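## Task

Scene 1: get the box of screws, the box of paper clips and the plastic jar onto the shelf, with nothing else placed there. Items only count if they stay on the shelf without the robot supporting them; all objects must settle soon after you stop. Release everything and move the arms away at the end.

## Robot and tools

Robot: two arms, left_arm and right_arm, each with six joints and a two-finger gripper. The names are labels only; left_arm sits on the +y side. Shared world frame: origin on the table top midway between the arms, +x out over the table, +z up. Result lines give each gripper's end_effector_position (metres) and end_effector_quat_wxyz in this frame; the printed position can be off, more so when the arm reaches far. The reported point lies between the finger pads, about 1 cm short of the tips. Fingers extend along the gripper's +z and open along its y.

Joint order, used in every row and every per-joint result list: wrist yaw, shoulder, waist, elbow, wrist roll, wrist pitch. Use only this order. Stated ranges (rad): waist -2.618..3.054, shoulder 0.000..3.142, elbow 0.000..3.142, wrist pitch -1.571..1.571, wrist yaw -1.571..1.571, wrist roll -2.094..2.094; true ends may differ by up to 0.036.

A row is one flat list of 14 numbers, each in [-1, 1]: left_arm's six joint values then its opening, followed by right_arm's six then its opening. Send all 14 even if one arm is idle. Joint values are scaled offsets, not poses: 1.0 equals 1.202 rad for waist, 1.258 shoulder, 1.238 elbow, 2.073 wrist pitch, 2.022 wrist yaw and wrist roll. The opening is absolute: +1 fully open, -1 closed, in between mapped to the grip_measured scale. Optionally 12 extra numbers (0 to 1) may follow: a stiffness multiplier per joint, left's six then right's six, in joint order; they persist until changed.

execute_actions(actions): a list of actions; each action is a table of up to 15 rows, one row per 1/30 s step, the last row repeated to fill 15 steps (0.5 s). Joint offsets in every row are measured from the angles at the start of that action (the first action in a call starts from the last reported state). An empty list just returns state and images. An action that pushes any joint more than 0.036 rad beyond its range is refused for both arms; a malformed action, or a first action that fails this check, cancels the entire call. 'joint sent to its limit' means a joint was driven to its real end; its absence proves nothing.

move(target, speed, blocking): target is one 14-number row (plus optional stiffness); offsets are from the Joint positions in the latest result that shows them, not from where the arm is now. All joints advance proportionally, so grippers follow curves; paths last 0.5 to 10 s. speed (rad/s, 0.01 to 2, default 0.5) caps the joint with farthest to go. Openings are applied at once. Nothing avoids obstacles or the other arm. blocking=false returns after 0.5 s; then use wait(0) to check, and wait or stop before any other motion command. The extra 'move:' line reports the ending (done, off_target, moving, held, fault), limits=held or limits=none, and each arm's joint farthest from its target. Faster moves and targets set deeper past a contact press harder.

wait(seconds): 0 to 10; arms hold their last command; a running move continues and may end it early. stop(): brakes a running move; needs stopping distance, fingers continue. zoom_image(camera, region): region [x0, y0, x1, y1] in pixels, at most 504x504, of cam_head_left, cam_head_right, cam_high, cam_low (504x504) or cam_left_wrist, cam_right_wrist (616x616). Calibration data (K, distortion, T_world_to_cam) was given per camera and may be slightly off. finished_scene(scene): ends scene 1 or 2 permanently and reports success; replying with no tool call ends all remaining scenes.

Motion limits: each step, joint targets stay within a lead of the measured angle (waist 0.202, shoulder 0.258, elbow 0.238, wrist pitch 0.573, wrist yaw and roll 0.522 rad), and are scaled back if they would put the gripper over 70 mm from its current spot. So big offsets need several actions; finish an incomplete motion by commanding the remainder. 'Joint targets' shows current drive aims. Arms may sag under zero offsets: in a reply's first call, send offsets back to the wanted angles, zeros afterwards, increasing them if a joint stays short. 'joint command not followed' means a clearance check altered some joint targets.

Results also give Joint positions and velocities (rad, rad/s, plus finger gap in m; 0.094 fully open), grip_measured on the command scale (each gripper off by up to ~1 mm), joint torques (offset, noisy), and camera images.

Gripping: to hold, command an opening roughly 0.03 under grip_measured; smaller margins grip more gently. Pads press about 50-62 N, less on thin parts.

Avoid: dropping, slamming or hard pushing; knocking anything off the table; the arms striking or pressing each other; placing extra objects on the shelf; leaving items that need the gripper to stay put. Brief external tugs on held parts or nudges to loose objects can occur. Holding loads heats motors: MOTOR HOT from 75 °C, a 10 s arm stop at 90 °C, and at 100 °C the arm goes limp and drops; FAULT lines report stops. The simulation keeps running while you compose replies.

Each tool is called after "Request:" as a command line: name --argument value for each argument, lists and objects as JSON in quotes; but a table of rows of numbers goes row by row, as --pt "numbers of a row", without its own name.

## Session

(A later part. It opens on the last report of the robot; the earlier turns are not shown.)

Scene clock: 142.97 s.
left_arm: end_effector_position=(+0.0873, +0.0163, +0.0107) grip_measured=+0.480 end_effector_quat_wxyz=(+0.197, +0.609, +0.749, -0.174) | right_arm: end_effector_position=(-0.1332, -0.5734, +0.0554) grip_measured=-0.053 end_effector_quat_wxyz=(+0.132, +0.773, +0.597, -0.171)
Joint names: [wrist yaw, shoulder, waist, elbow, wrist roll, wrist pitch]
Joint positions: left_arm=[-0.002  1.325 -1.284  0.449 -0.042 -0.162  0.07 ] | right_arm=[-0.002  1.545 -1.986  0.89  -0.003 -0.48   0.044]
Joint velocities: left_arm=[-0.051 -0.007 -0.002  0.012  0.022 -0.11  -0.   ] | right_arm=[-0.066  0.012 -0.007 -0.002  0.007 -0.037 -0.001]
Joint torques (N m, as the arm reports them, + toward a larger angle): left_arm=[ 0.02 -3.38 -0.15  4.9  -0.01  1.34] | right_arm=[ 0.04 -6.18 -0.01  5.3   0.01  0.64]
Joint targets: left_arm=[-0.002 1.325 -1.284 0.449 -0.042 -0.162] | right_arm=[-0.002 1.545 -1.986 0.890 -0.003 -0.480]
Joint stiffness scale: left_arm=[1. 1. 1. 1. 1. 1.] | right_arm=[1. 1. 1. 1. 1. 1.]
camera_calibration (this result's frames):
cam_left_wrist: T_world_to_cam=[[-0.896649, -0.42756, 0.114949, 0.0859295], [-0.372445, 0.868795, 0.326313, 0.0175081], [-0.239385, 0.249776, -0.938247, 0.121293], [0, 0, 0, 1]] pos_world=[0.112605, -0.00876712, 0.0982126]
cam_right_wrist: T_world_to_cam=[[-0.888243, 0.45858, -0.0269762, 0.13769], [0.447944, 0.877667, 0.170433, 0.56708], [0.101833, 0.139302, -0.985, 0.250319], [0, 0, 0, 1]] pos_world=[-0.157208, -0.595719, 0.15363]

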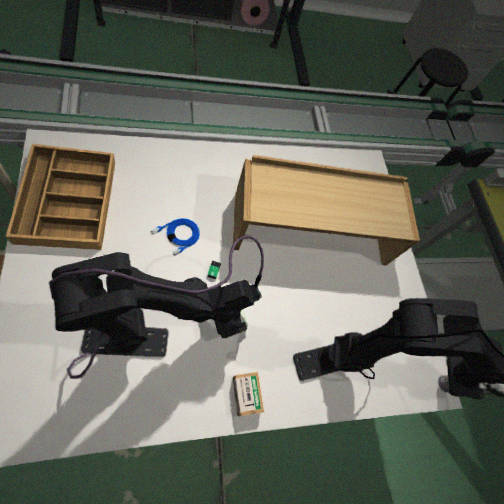

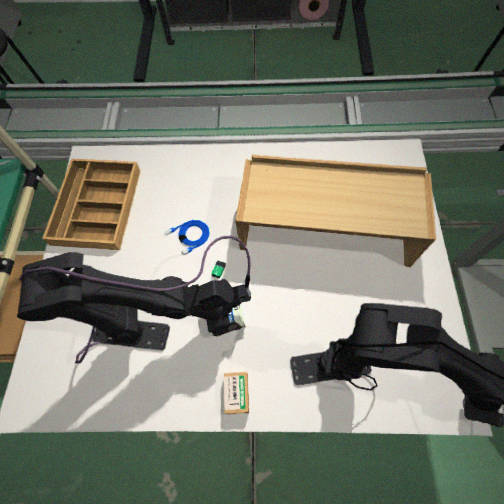

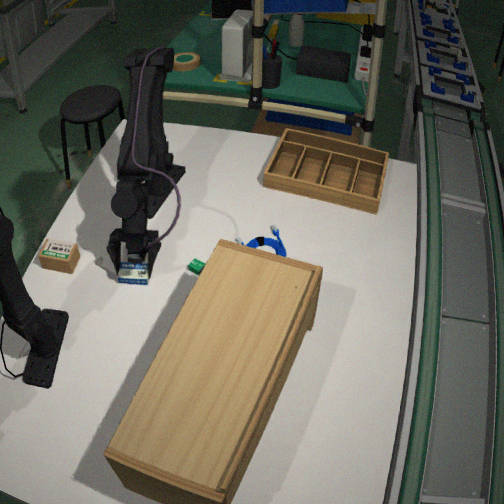

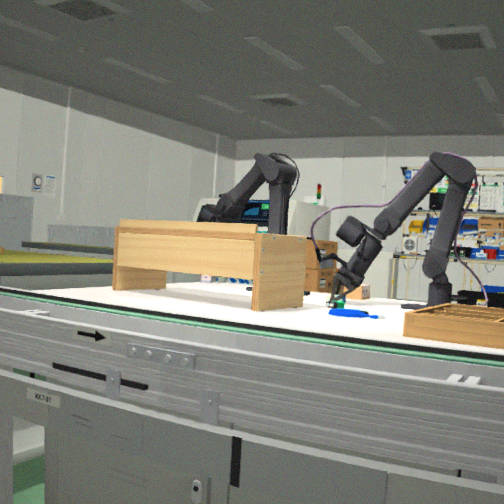

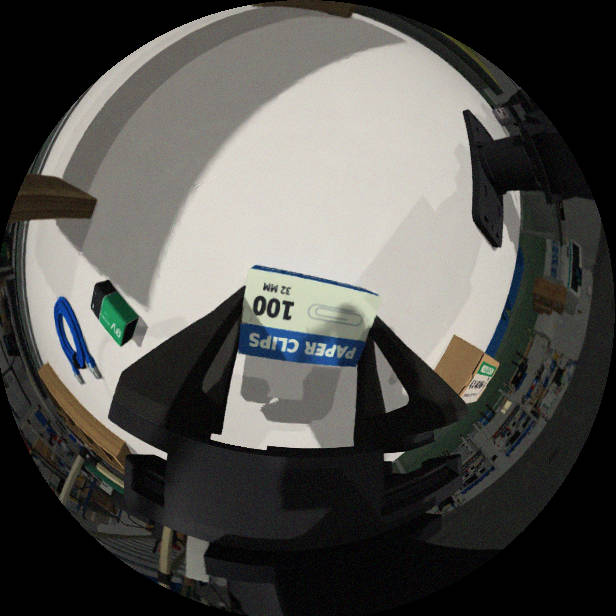

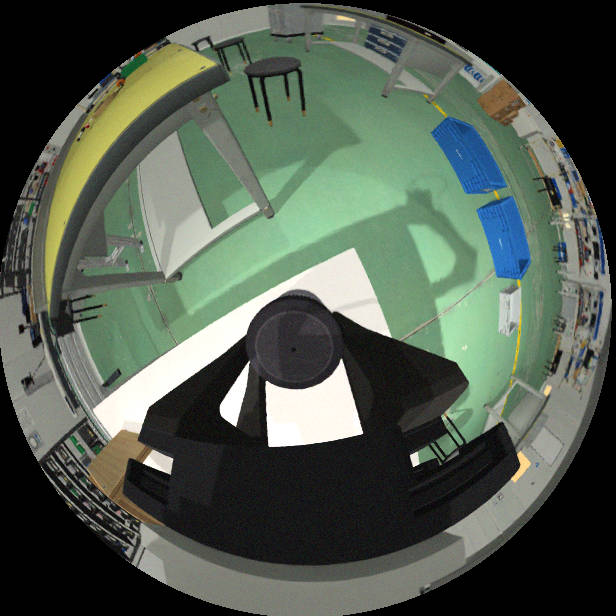

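Request:
move --target '[0,-0.049,0.452,0.756,0,-0.46,0.43, 0,-0.143,0.67,0.618,0,-0.4365,-0.1]' --speed 0.8

Scene clock: 152.30 s.
left_arm: end_effector_position=(+0.2410, +0.0584, +0.2396) grip_measured=+0.480 end_effector_quat_wxyz=(+0.242, +0.389, +0.881, -0.119) | right_arm: end_effector_position=(+0.1095, -0.4901, +0.2694) grip_measured=-0.053 end_effector_quat_wxyz=(+0.186, +0.480, +0.851, -0.103)
Joint names: [wrist yaw, shoulder, waist, elbow, wrist roll, wrist pitch]
Joint positions: left_arm=[-0.     1.28  -0.75   1.365 -0.042 -1.11   0.07 ] | right_arm=[-0.004  1.385 -1.187  1.629 -0.003 -1.387  0.044]
Joint velocities: left_arm=[-0.007  0.012  0.012 -0.017  0.022  0.022  0.001] | right_arm=[ 0.022 -0.002  0.012  0.007 -0.066  0.051 -0.002]
Joint torques (N m, as the arm reports them, + toward a larger angle): left_arm=[ 0.   -5.28  0.58  7.2  -0.03  1.33] | right_arm=[ 0.05 -6.19  0.62  6.89  0.01  0.71]
Joint targets: left_arm=[-0.002 1.263 -0.740 1.385 -0.042 -1.116] | right_arm=[-0.002 1.365 -1.181 1.655 -0.003 -1.385]
Joint stiffness scale: left_arm=[1. 1. 1. 1. 1. 1.] | right_arm=[1. 1. 1. 1. 1. 1.]
move: off_target (right_arm); limits=none; left_arm: farthest joint: the elbow, 0.020 radians from its target (0.936 radians at the start); right_arm: farthest joint: the elbow, 0.026 radians from its target (0.765 radians at the start)
camera_calibration (this result's frames):
cam_left_wrist: T_world_to_cam=[[-0.555646, -0.822748, 0.119764, 0.155156], [-0.764738, 0.562276, 0.314676, 0.0786852], [-0.32624, 0.08326, -0.941613, 0.393739], [0, 0, 0, 1]] pos_world=[0.274839, 0.0506291, 0.327407]
cam_right_wrist: T_world_to_cam=[[-0.947636, -0.31814, -0.0277861, -0.0531655], [-0.31787, 0.931293, 0.177912, 0.456976], [-0.0307241, 0.177429, -0.983654, 0.4577], [0, 0, 0, 1]] pos_world=[0.10894, -0.523702, 0.36744]

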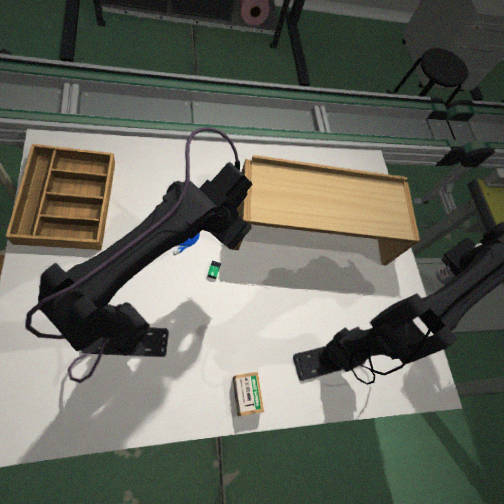

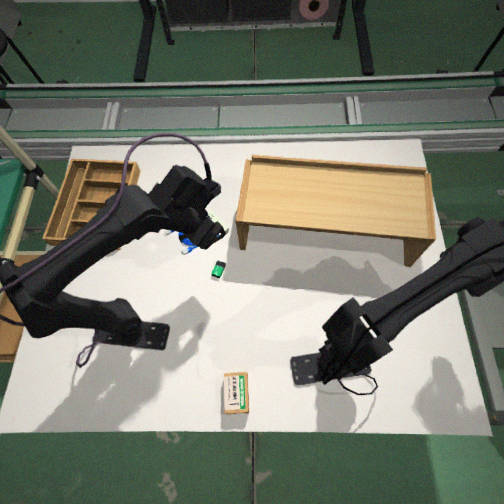

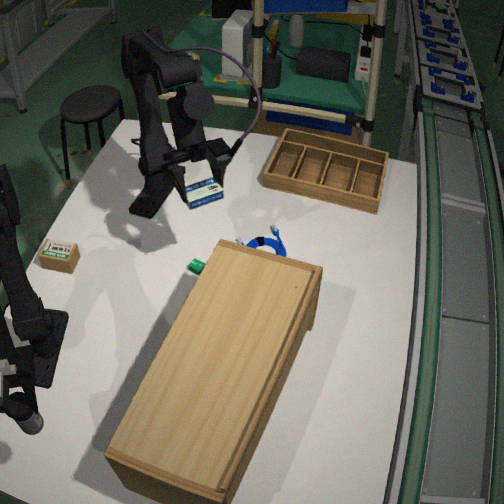

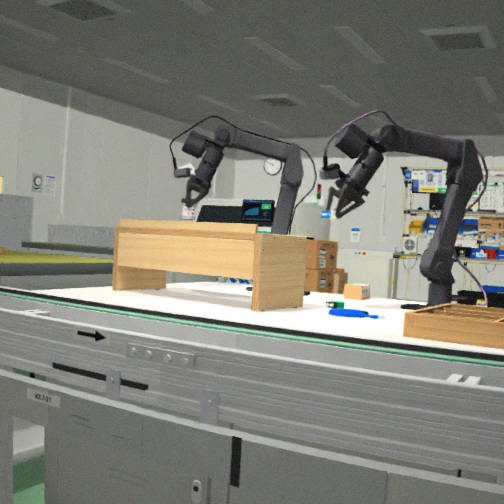

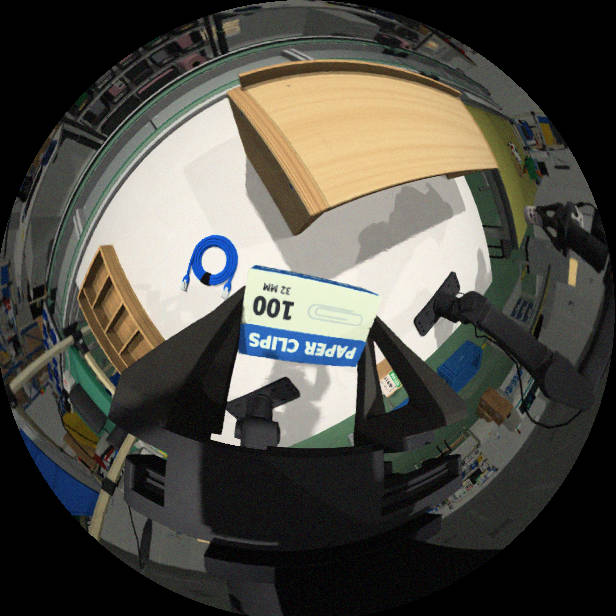

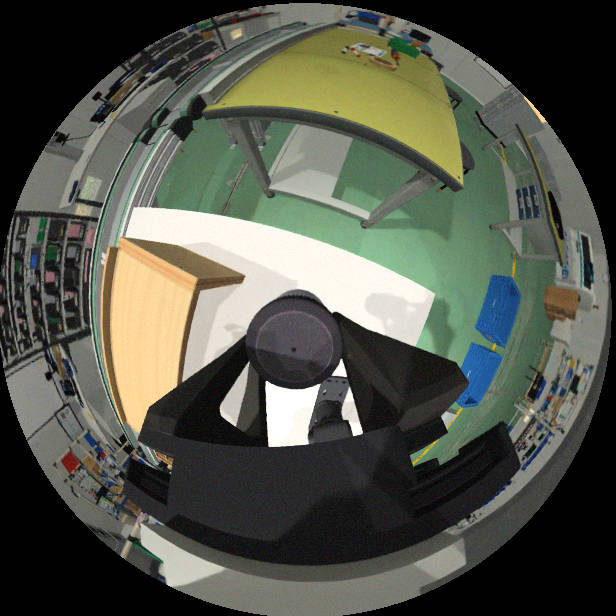

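Request:
move --target '[0,0.552,0.059,0.489,0,0.053,0.43, 0,0.317,0.53,0.26,0,0.059,-0.1]' --speed 0.7

Scene clock: 159.43 s.
left_arm: end_effector_position=(+0.3812, -0.0622, +0.1977) grip_measured=+0.480 end_effector_quat_wxyz=(+0.236, +0.363, +0.895, -0.107) | right_arm: end_effector_position=(+0.3365, -0.3910, +0.2383) grip_measured=-0.053 end_effector_quat_wxyz=(+0.200, +0.188, +0.961, -0.037)
Joint names: [wrist yaw, shoulder, waist, elbow, wrist roll, wrist pitch]
Joint positions: left_arm=[-0.     1.977 -0.689  1.944 -0.042 -1.013  0.07 ] | right_arm=[-0.007  1.789 -0.547  1.913 -0.003 -1.284  0.044]
Joint velocities: left_arm=[ 0.022  0.012  0.002 -0.007  0.007  0.037 -0.   ] | right_arm=[-0.007 -0.002  0.007 -0.007  0.007 -0.051  0.001]
Joint torques (N m, as the arm reports them, + toward a larger angle): left_arm=[  0.   -10.71   0.74   7.73  -0.04   1.44] | right_arm=[ 0.06 -9.22 -0.36  7.97  0.01  0.8 ]
Joint targets: left_arm=[-0.000 1.975 -0.679 1.970 -0.042 -1.000] | right_arm=[-0.004 1.784 -0.550 1.951 -0.003 -1.265]
Joint stiffness scale: left_arm=[1. 1. 1. 1. 1. 1.] | right_arm=[1. 1. 1. 1. 1. 1.]
move: off_target (left_arm, right_arm); limits=none; left_arm: farthest joint: the elbow, 0.027 radians from its target (0.606 radians at the start); right_arm: farthest joint: the elbow, 0.038 radians from its target (0.322 radians at the start)
camera_calibration (this result's frames):
cam_left_wrist: T_world_to_cam=[[-0.503066, -0.856697, 0.113994, 0.117863], [-0.792738, 0.509944, 0.333952, 0.270469], [-0.344227, 0.077633, -0.935672, 0.415441], [0, 0, 0, 1]] pos_world=[0.416709, -0.069203, 0.284957]
cam_right_wrist: T_world_to_cam=[[-0.570157, -0.821111, -0.0264086, -0.131329], [-0.808516, 0.555131, 0.195272, 0.456231], [-0.14568, 0.132687, -0.980394, 0.436941], [0, 0, 0, 1]] pos_world=[0.357646, -0.41908, 0.335817]

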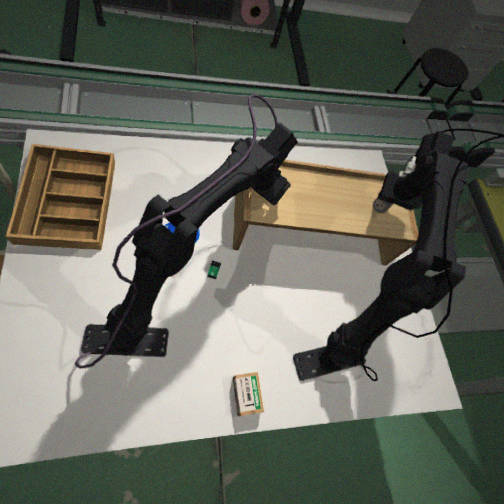

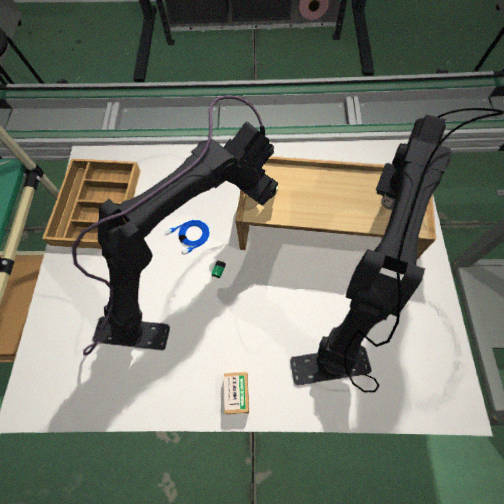

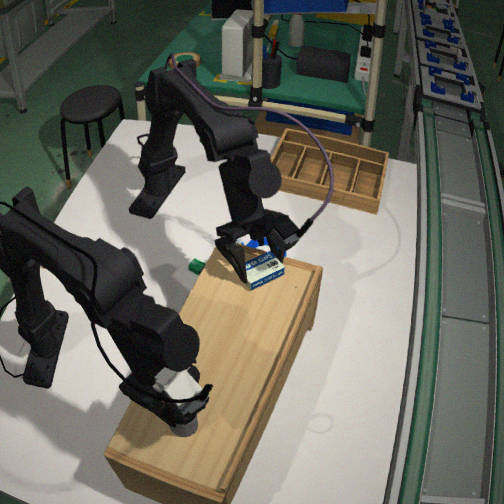

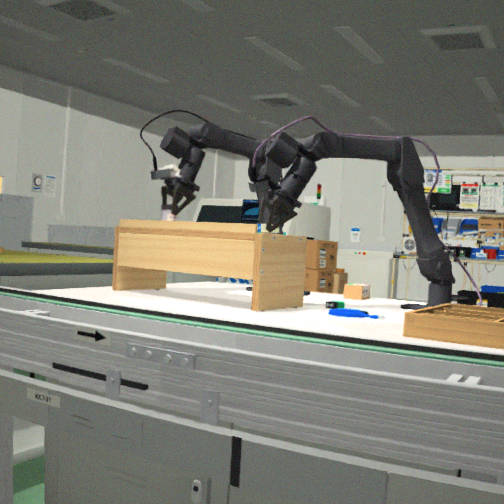

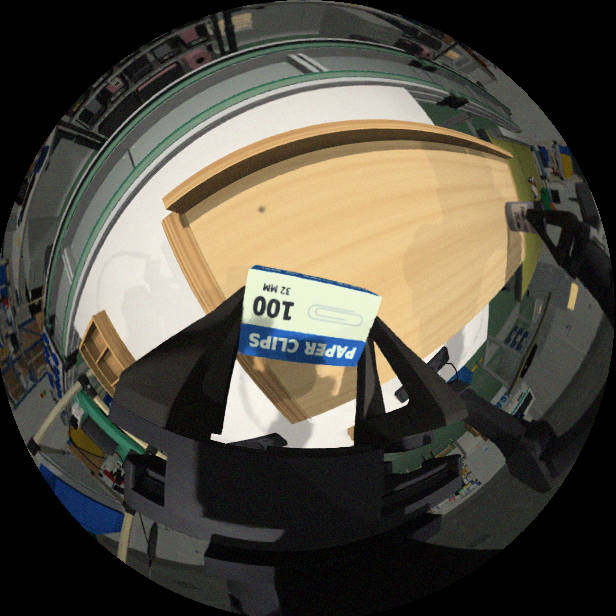

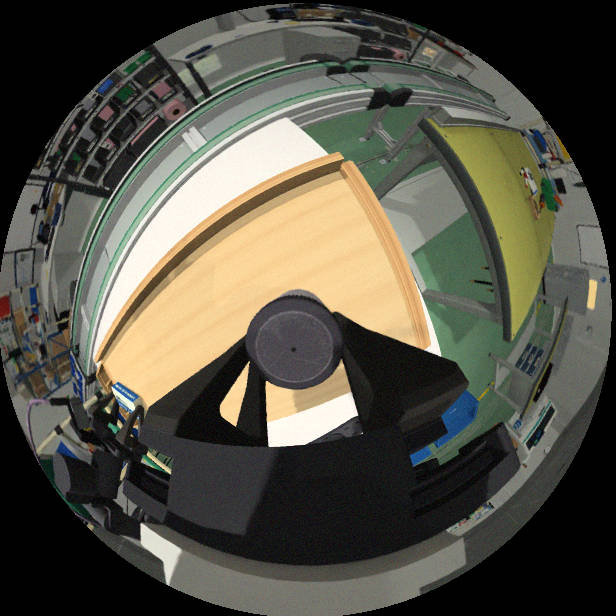

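Request:
zoom_image --camera "cam_low" --region '[230, 180, 320, 260]'

Request:
zoom_image --camera "cam_high" --region '[100, 220, 340, 460]'

Request:
zoom_image --camera "cam_left_wrist" --region '[460, 150, 600, 290]'

Region (230, 180, 320, 260) of cam_low's 504x504 image, scaled by 5.600, with more detail than that image has.

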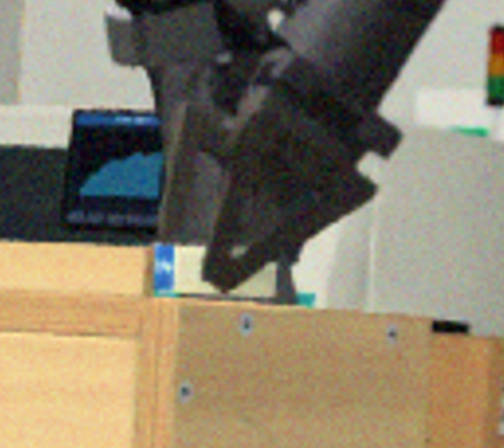

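Region (100, 220, 340, 460) of cam_high's 504x504 image, scaled by 2.100, with more detail than that image has.

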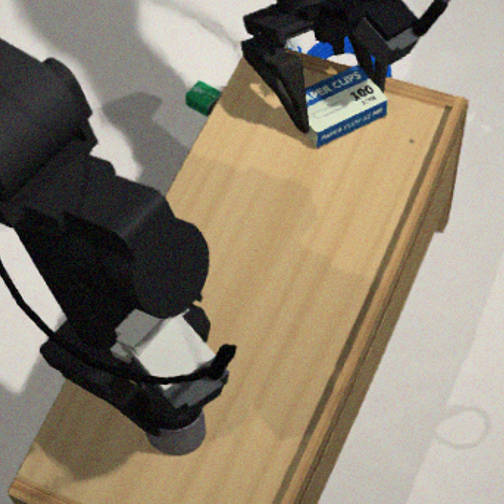

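Region (460, 150, 600, 290) of cam_left_wrist's 616x616 image, scaled by 3.600, with more detail than that image has.

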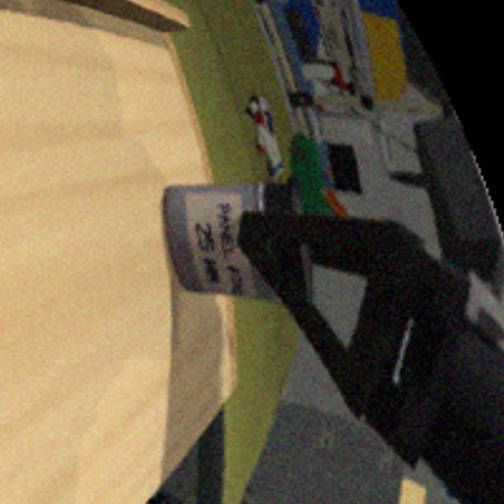

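Request:
execute_actions --actions '[[[0,0,-0.008,0.01,0,0.004,0.43,0,0,0,0.01,0,0.008,-0.1],[0,0,-0.013,0.01,0,0.004,0.43,0,0,0,0.01,0,0.011,-0.1],[0,0,-0.018,0.01,0,0.004,0.43,0,0,0,0.01,0,0.014,-0.1],[0,0,-0.023,0.01,0,0.004,0.43,0,0,0,0.01,0,0.016,-0.1],[0,0,-0.028,0.01,0,0.004,0.43,0,0.002,0,0.01,0,0.018,-0.1],[0,0,-0.033,0.01,0,0.004,0.43,0,0.004,0,0.01,0,0.02,-0.1],[0,0,-0.038,0.01,0,0.006,0.43,0,0.006,0,0.01,0,0.022,-0.1],[0,0.002,-0.042,0.01,0,0.008,0.43,0,0.008,0,0.01,0,0.023,-0.1],[0,0.004,-0.042,0.01,0,0.01,0.43,0,0.01,0,0.01,0,0.024,-0.1],[0,0.006,-0.042,0.01,0,0.012,0.43,0,0.012,0,0.01,0,0.025,-0.1],[0,0.008,-0.042,0.01,0,0.013,0.43,0,0.013,0,0.01,0,0.025,-0.1],[0,0.01,-0.042,0.01,0,0.014,0.43,0,0.014,0,0.01,0,0.025,-0.1],[0,0.012,-0.042,0.01,0,0.014,0.43,0,0.015,0,0.01,0,0.025,-0.1]]]'

Request:
zoom_image --camera "cam_low" --region '[230, 180, 320, 260]'

Request:
zoom_image --camera "cam_head_left" --region '[340, 160, 430, 250]'

Scene clock: 170.87 s.
left_arm: end_effector_position=(+0.3653, -0.0791, +0.1988) grip_measured=+0.480 end_effector_quat_wxyz=(+0.237, +0.383, +0.885, -0.115) | right_arm: end_effector_position=(+0.3440, -0.3941, +0.2372) grip_measured=-0.053 end_effector_quat_wxyz=(+0.210, +0.188, +0.959, -0.038)
Joint names: [wrist yaw, shoulder, waist, elbow, wrist roll, wrist pitch]
Joint positions: left_arm=[-0.     1.977 -0.736  1.944 -0.042 -1.004  0.07 ] | right_arm=[-0.007  1.799 -0.547  1.913 -0.003 -1.254  0.044]
Joint velocities: left_arm=[-0.022  0.051 -0.007 -0.007 -0.007  0.051 -0.001] | right_arm=[ 0.022 -0.012 -0.002 -0.032 -0.037  0.11  -0.   ]
Joint torques (N m, as the arm reports them, + toward a larger angle): left_arm=[ 0.04 -9.27 -0.34  6.72 -0.02  1.54] | right_arm=[ 0.08 -8.06 -0.12  6.24  0.01  0.66]
Joint targets: left_arm=[-0.000 1.992 -0.739 1.956 -0.042 -0.984] | right_arm=[-0.007 1.807 -0.547 1.925 -0.003 -1.233]
Joint stiffness scale: left_arm=[1. 1. 1. 1. 1. 1.] | right_arm=[1. 1. 1. 1. 1. 1.]
camera_calibration (this result's frames):
cam_left_wrist: T_world_to_cam=[[-0.543037, -0.8316, 0.116413, 0.111374], [-0.770045, 0.548465, 0.325909, 0.262525], [-0.334874, 0.0873372, -0.938207, 0.410183], [0, 0, 0, 1]] pos_world=[0.399996, -0.0871918, 0.286311]
cam_right_wrist: T_world_to_cam=[[-0.569644, -0.821323, -0.0305654, -0.128898], [-0.81186, 0.55651, 0.176576, 0.470372], [-0.128016, 0.1254, -0.983812, 0.429152], [0, 0, 0, 1]] pos_world=[0.363388, -0.421449, 0.335208]

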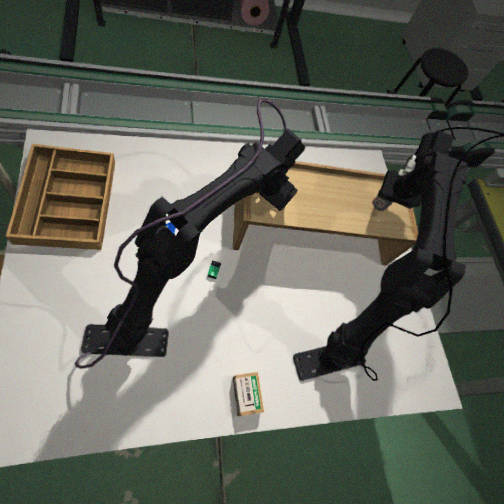

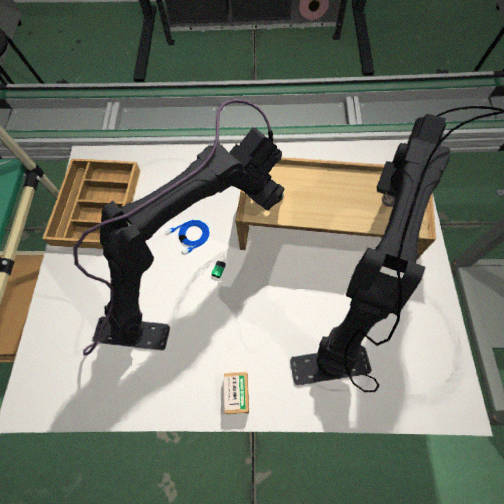

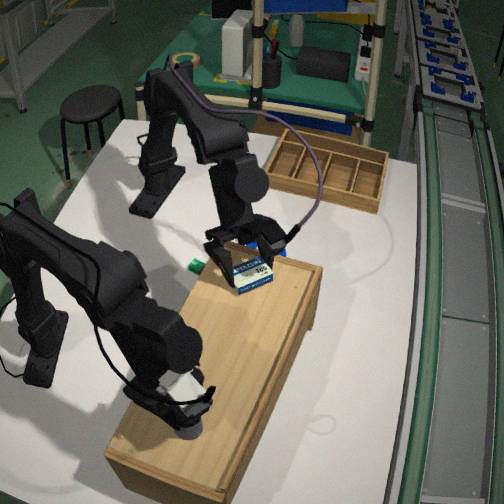

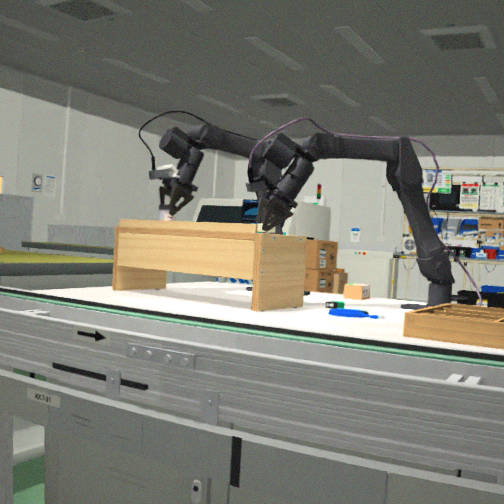

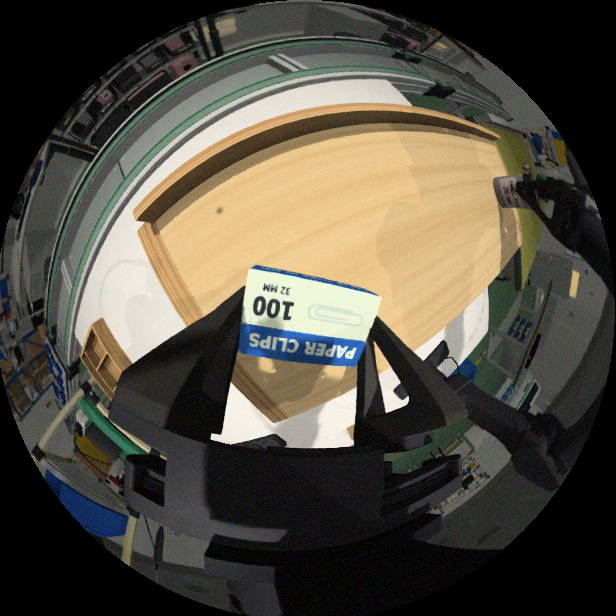

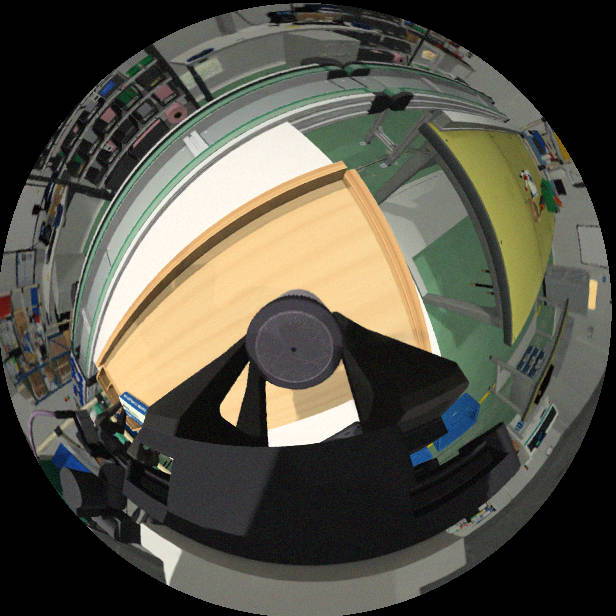

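Region (230, 180, 320, 260) of cam_low's 504x504 image, scaled by 5.600, with more detail than that image has.

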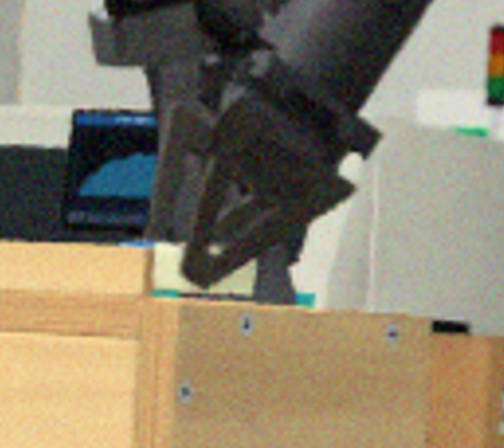

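Region (340, 160, 430, 250) of cam_head_left's 504x504 image, scaled by 5.600, with more detail than that image has.

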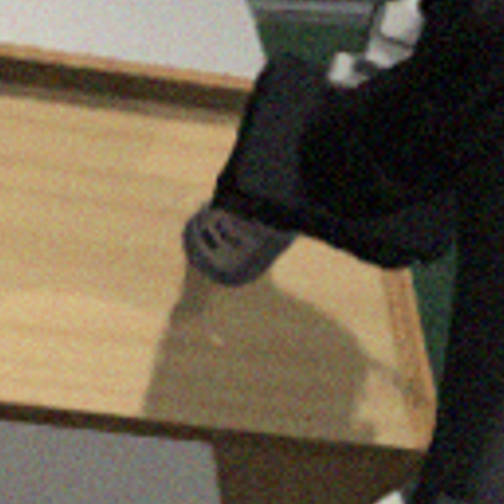

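Request:
execute_actions --actions '[[[0,0.013,0,0.01,0,0.01,0.43,0,0.008,0,0.01,0,0.01,-0.1],[0,0.014,0,0.01,0,0.01,0.43,0,0.01,0,0.01,0,0.011,-0.1],[0,0.016,0,0.01,0,0.011,0.43,0,0.012,0,0.01,0,0.012,-0.1],[0,0.018,0,0.01,0,0.011,0.43,0,0.014,0,0.01,0,0.013,-0.1],[0,0.02,0,0.01,0,0.012,0.43,0,0.017,0,0.01,0,0.014,-0.1],[0,0.022,0,0.01,0,0.012,0.43,0,0.02,0,0.01,0,0.015,-0.1],[0,0.024,0,0.01,0,0.013,0.43,0,0.023,0,0.01,0,0.016,-0.1],[0,0.026,0,0.01,0,0.013,0.43,0,0.026,0,0.01,0,0.017,-0.1],[0,0.028,0,0.01,0,0.013,0.43,0,0.029,0,0.01,0,0.018,-0.1],[0,0.03,0,0.01,0,0.013,0.43,0,0.032,0,0.01,0,0.018,-0.1]]]'

Scene clock: 178.17 s.
left_arm: end_effector_position=(+0.3677, -0.0819, +0.1938) grip_measured=+0.480 end_effector_quat_wxyz=(+0.236, +0.384, +0.885, -0.114) | right_arm: end_effector_position=(+0.3507, -0.3968, +0.2365) grip_measured=-0.053 end_effector_quat_wxyz=(+0.219, +0.187, +0.957, -0.040)
Joint names: [wrist yaw, shoulder, waist, elbow, wrist roll, wrist pitch]
Joint positions: left_arm=[-0.     1.991 -0.736  1.944 -0.042 -0.992  0.07 ] | right_arm=[-0.007  1.808 -0.547  1.913 -0.003 -1.227  0.044]
Joint velocities: left_arm=[-0.037  0.012 -0.002 -0.007  0.022  0.007  0.   ] | right_arm=[ 0.022 -0.022 -0.007  0.002 -0.066 -0.066 -0.001]
Joint torques (N m, as the arm reports them, + toward a larger angle): left_arm=[ 0.   -8.53 -0.05  6.74 -0.01  1.5 ] | right_arm=[ 0.01 -5.97  0.03  6.3   0.03  0.81]
Joint targets: left_arm=[0.000 2.015 -0.736 1.956 -0.042 -0.977] | right_arm=[-0.007 1.840 -0.547 1.925 -0.003 -1.217]
Joint stiffness scale: left_arm=[1. 1. 1. 1. 1. 1.] | right_arm=[1. 1. 1. 1. 1. 1.]
camera_calibration (this result's frames):
cam_left_wrist: T_world_to_cam=[[-0.542922, -0.831734, 0.115993, 0.110976], [-0.76972, 0.548088, 0.327309, 0.267127], [-0.335809, 0.0884212, -0.937771, 0.406847], [0, 0, 0, 1]] pos_world=[0.402487, -0.0900806, 0.281224]
cam_right_wrist: T_world_to_cam=[[-0.569082, -0.821555, -0.0345482, -0.126725], [-0.814756, 0.557705, 0.15855, 0.483188], [-0.11099, 0.118377, -0.986746, 0.421655], [0, 0, 0, 1]] pos_world=[0.368363, -0.423502, 0.335079]

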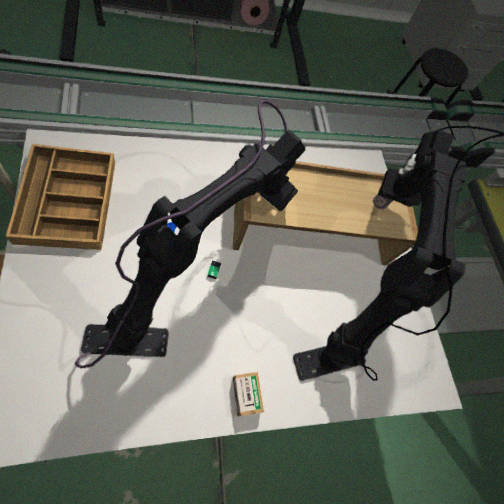

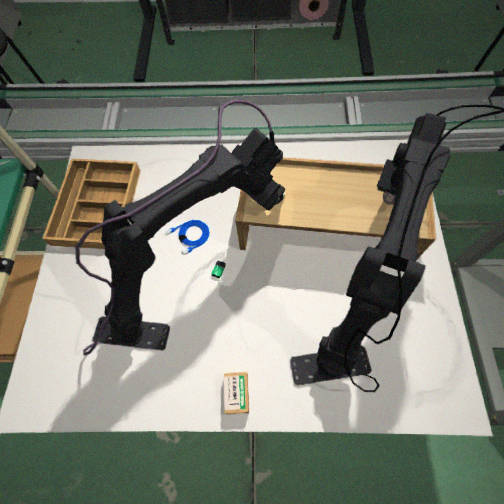

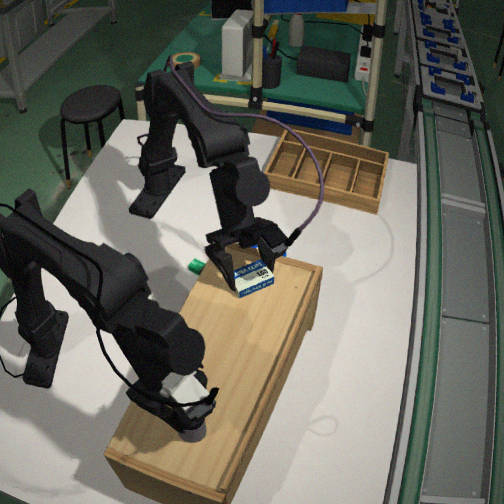

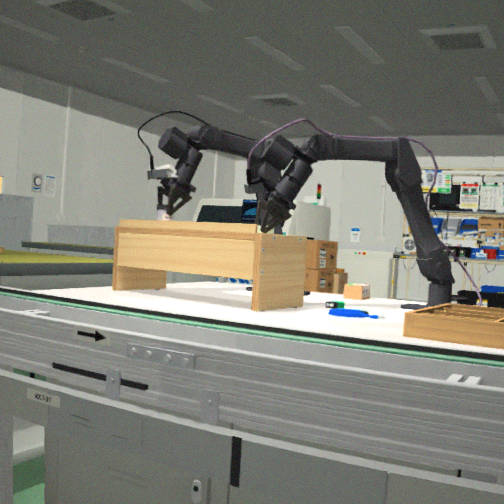

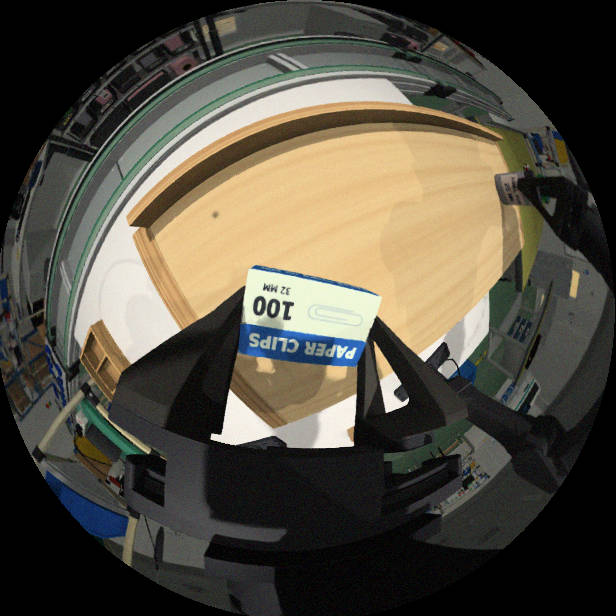

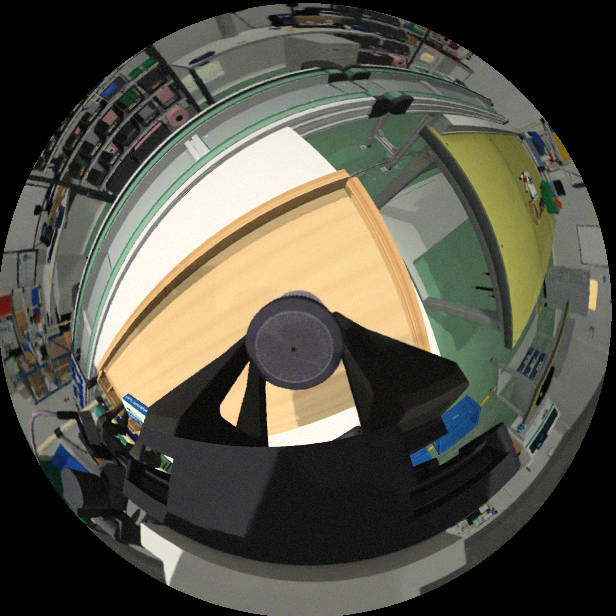

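Request:
execute_actions --actions '[[[0,0,0,0.01,0,0,0.45,0,0,0,0.01,0,0,-0.08],[0,0,0,0.01,0,0,0.48,0,0,0,0.01,0,0,-0.05],[0,0,0,0.01,0,0,0.52,0,0,0,0.01,0,0,0.0],[0,0,0,0.01,0,0,0.6,0,0,0,0.01,0,0,0.1],[0,0,0,0.01,0,0,0.7,0,0,0,0.01,0,0,0.25],[0,0,0,0.01,0,0,0.8,0,0,0,0.01,0,0,0.4],[0,-0.01,0,0.01,0,0,0.9,0,-0.01,0,0.01,0,0,0.55],[0,-0.02,0,0.01,0,0,1,0,-0.02,0,0.01,0,0,0.7],[0,-0.03,0,0.01,0,0,1,0,-0.03,0,0.01,0,0,0.85],[0,-0.045,0,0.01,0,0,1,0,-0.045,0,0.01,0,0,1],[0,-0.06,0,0.01,0,0,1,0,-0.06,0,0.01,0,0,1],[0,-0.075,0,0.01,0,0,1,0,-0.08,0,0.01,0,0,1],[0,-0.09,0,0.01,0,0,1,0,-0.095,0,0.01,0,0,1],[0,-0.1,0,0.01,0,0,1,0,-0.11,0,0.01,0,0,1],[0,-0.11,0,0.01,0,0,1,0,-0.12,0,0.01,0,0,1]]]'

Request:
wait --seconds 0.3

Scene clock: 195.63 s.
left_arm: end_effector_position=(+0.3640, -0.0776, +0.2245) grip_measured=+1.000 end_effector_quat_wxyz=(+0.264, +0.380, +0.877, -0.128) | right_arm: end_effector_position=(+0.3426, -0.3935, +0.2631) grip_measured=+1.000 end_effector_quat_wxyz=(+0.250, +0.186, +0.949, -0.047)
Joint names: [wrist yaw, shoulder, waist, elbow, wrist roll, wrist pitch]
Joint positions: left_arm=[-0.     1.927 -0.736  1.944 -0.042 -0.992  0.094] | right_arm=[-0.007  1.742 -0.547  1.913 -0.003 -1.227  0.094]
Joint velocities: left_arm=[-0.066 -0.545 -0.002  0.017 -0.007 -0.022  0.   ] | right_arm=[ 0.007 -0.662 -0.012 -0.012 -0.066  0.037  0.   ]
Joint torques (N m, as the arm reports them, + toward a larger angle): left_arm=[  0.   -13.71  -0.01   6.77   0.     1.41] | right_arm=[  0.03 -12.42  -0.01   6.43   0.01   0.84]
Joint targets: left_arm=[-0.000 1.853 -0.736 1.956 -0.042 -0.992] | right_arm=[-0.007 1.658 -0.547 1.925 -0.003 -1.227]
Joint stiffness scale: left_arm=[1. 1. 1. 1. 1. 1.] | right_arm=[1. 1. 1. 1. 1. 1.]
camera_calibration (this result's frames):
cam_left_wrist: T_world_to_cam=[[-0.548175, -0.825641, 0.133496, 0.107442], [-0.782244, 0.562614, 0.267506, 0.270944], [-0.295971, 0.0422132, -0.954264, 0.41963], [0, 0, 0, 1]] pos_world=[0.39504, -0.0814429, 0.313616]
cam_right_wrist: T_world_to_cam=[[-0.566565, -0.822593, -0.0484242, -0.125286], [-0.822445, 0.560877, 0.0948804, 0.491177], [-0.050888, 0.0935821, -0.99431, 0.418198], [0, 0, 0, 1]] pos_world=[0.354264, -0.417685, 0.363149]

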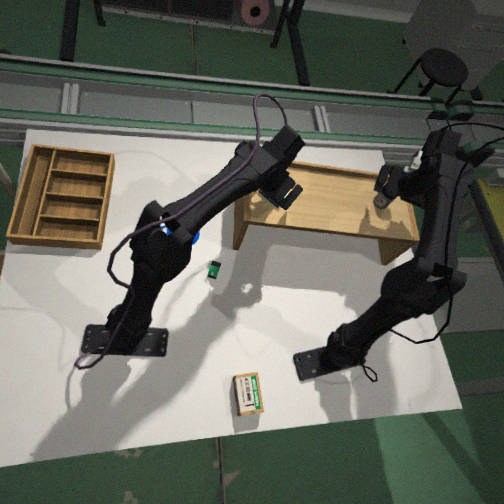

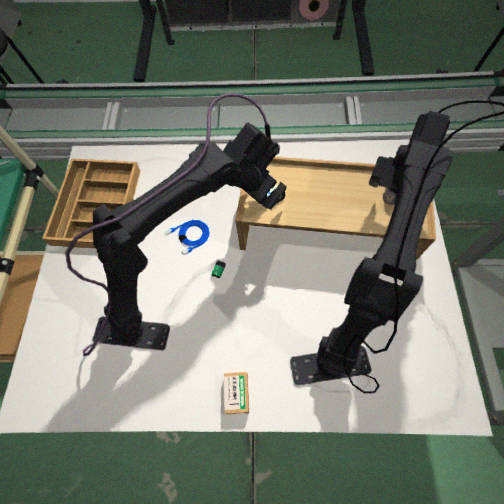

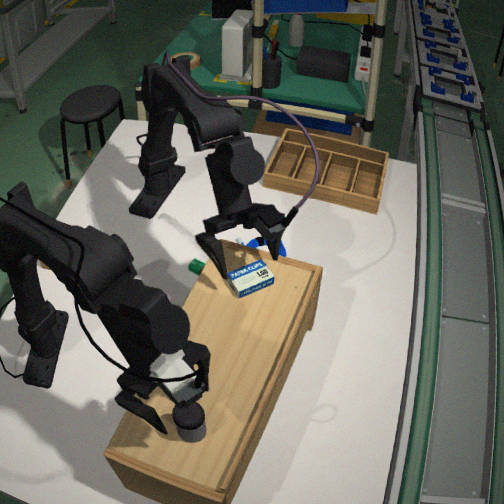

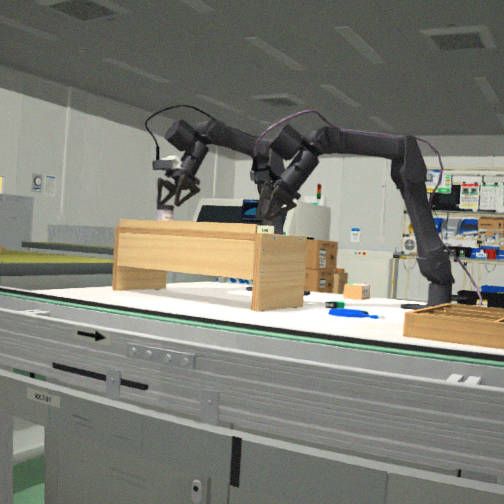

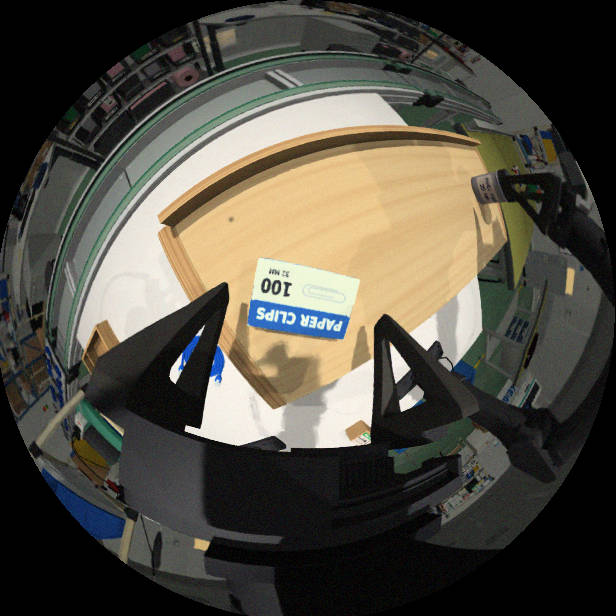

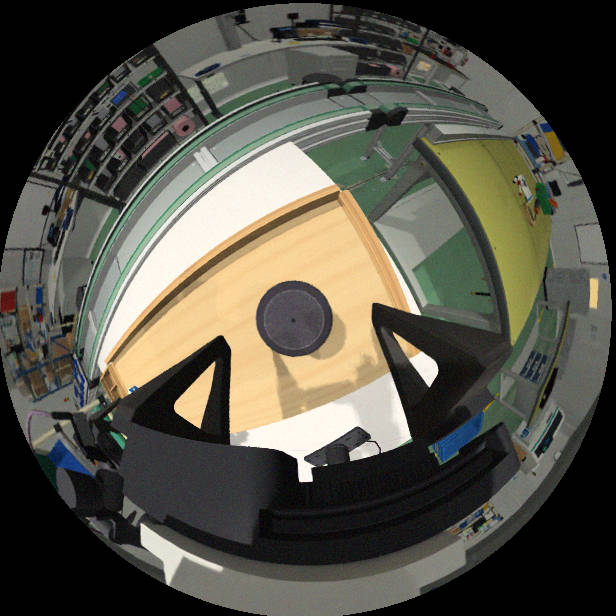

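Scene clock: 195.93 s.
left_arm: end_effector_position=(+0.3582, -0.0709, +0.2582) grip_measured=+1.000 end_effector_quat_wxyz=(+0.295, +0.376, +0.867, -0.143) | right_arm: end_effector_position=(+0.3303, -0.3884, +0.2951) grip_measured=+1.000 end_effector_quat_wxyz=(+0.288, +0.183, +0.938, -0.054)
Joint names: [wrist yaw, shoulder, waist, elbow, wrist roll, wrist pitch]
Joint positions: left_arm=[-0.     1.855 -0.736  1.944 -0.042 -0.992  0.094] | right_arm=[-0.007  1.66  -0.547  1.913 -0.003 -1.228  0.094]
Joint velocities: left_arm=[ 0.037 -0.007 -0.012  0.007 -0.095  0.022  0.   ] | right_arm=[ 0.022  0.007  0.012 -0.012 -0.095 -0.022  0.   ]
Joint torques (N m, as the arm reports them, + toward a larger angle): left_arm=[ 0.01 -9.74  0.04  6.44  0.01  1.51] | right_arm=[ 0.03 -7.51 -0.02  6.16  0.01  0.88]
Joint targets: left_arm=[-0.000 1.853 -0.736 1.956 -0.042 -0.992] | right_arm=[-0.007 1.658 -0.547 1.925 -0.003 -1.227]
Joint stiffness scale: left_arm=[1. 1. 1. 1. 1. 1.] | right_arm=[1. 1. 1. 1. 1. 1.]
wait: 0.30 s; no rest
camera_calibration (this result's frames):
cam_left_wrist: T_world_to_cam=[[-0.554832, -0.817919, 0.152215, 0.103408], [-0.793138, 0.57525, 0.200048, 0.275827], [-0.251184, -0.00973439, -0.96789, 0.43362], [0, 0, 0, 1]] pos_world=[0.385061, -0.069869, 0.348778]
cam_right_wrist: T_world_to_cam=[[-0.562291, -0.824356, -0.0653125, -0.123644], [-0.826592, 0.562588, 0.0154977, 0.500626], [0.0239684, 0.062701, -0.997745, 0.413251], [0, 0, 0, 1]] pos_world=[0.334385, -0.409484, 0.396485]

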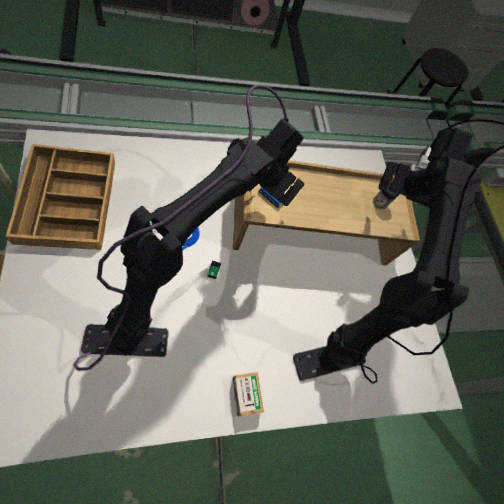

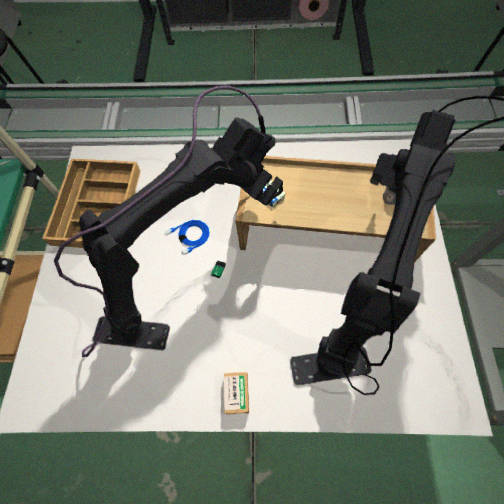

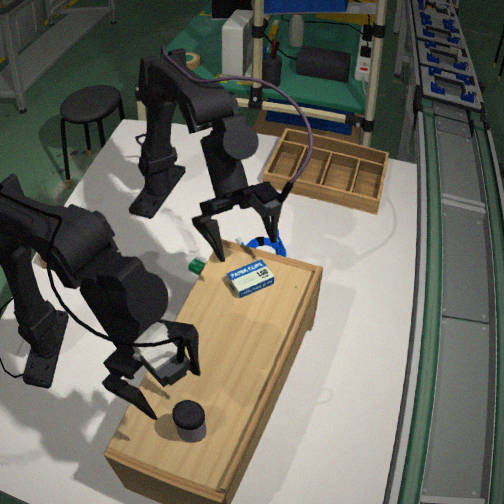

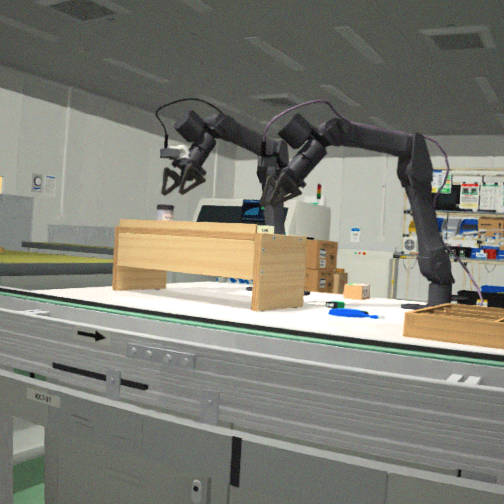

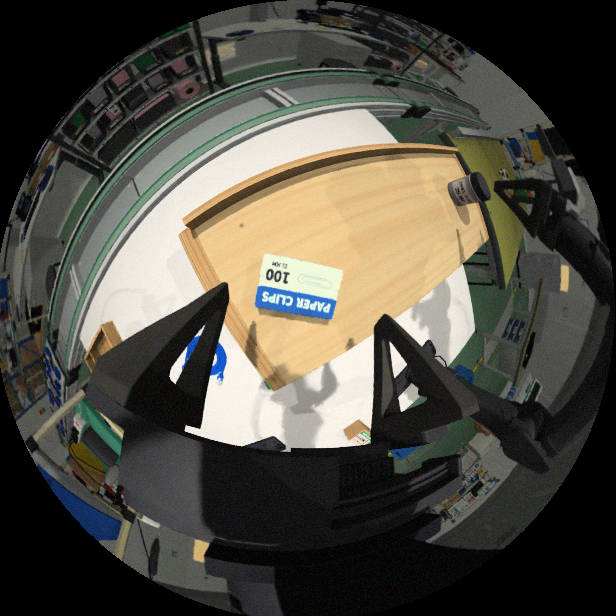

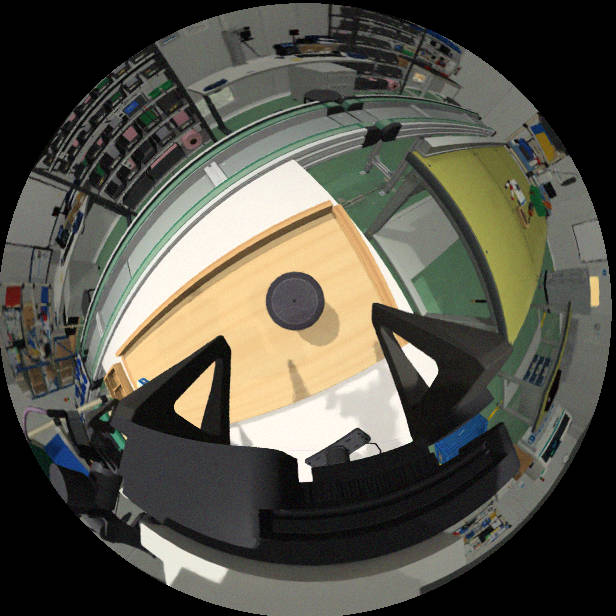

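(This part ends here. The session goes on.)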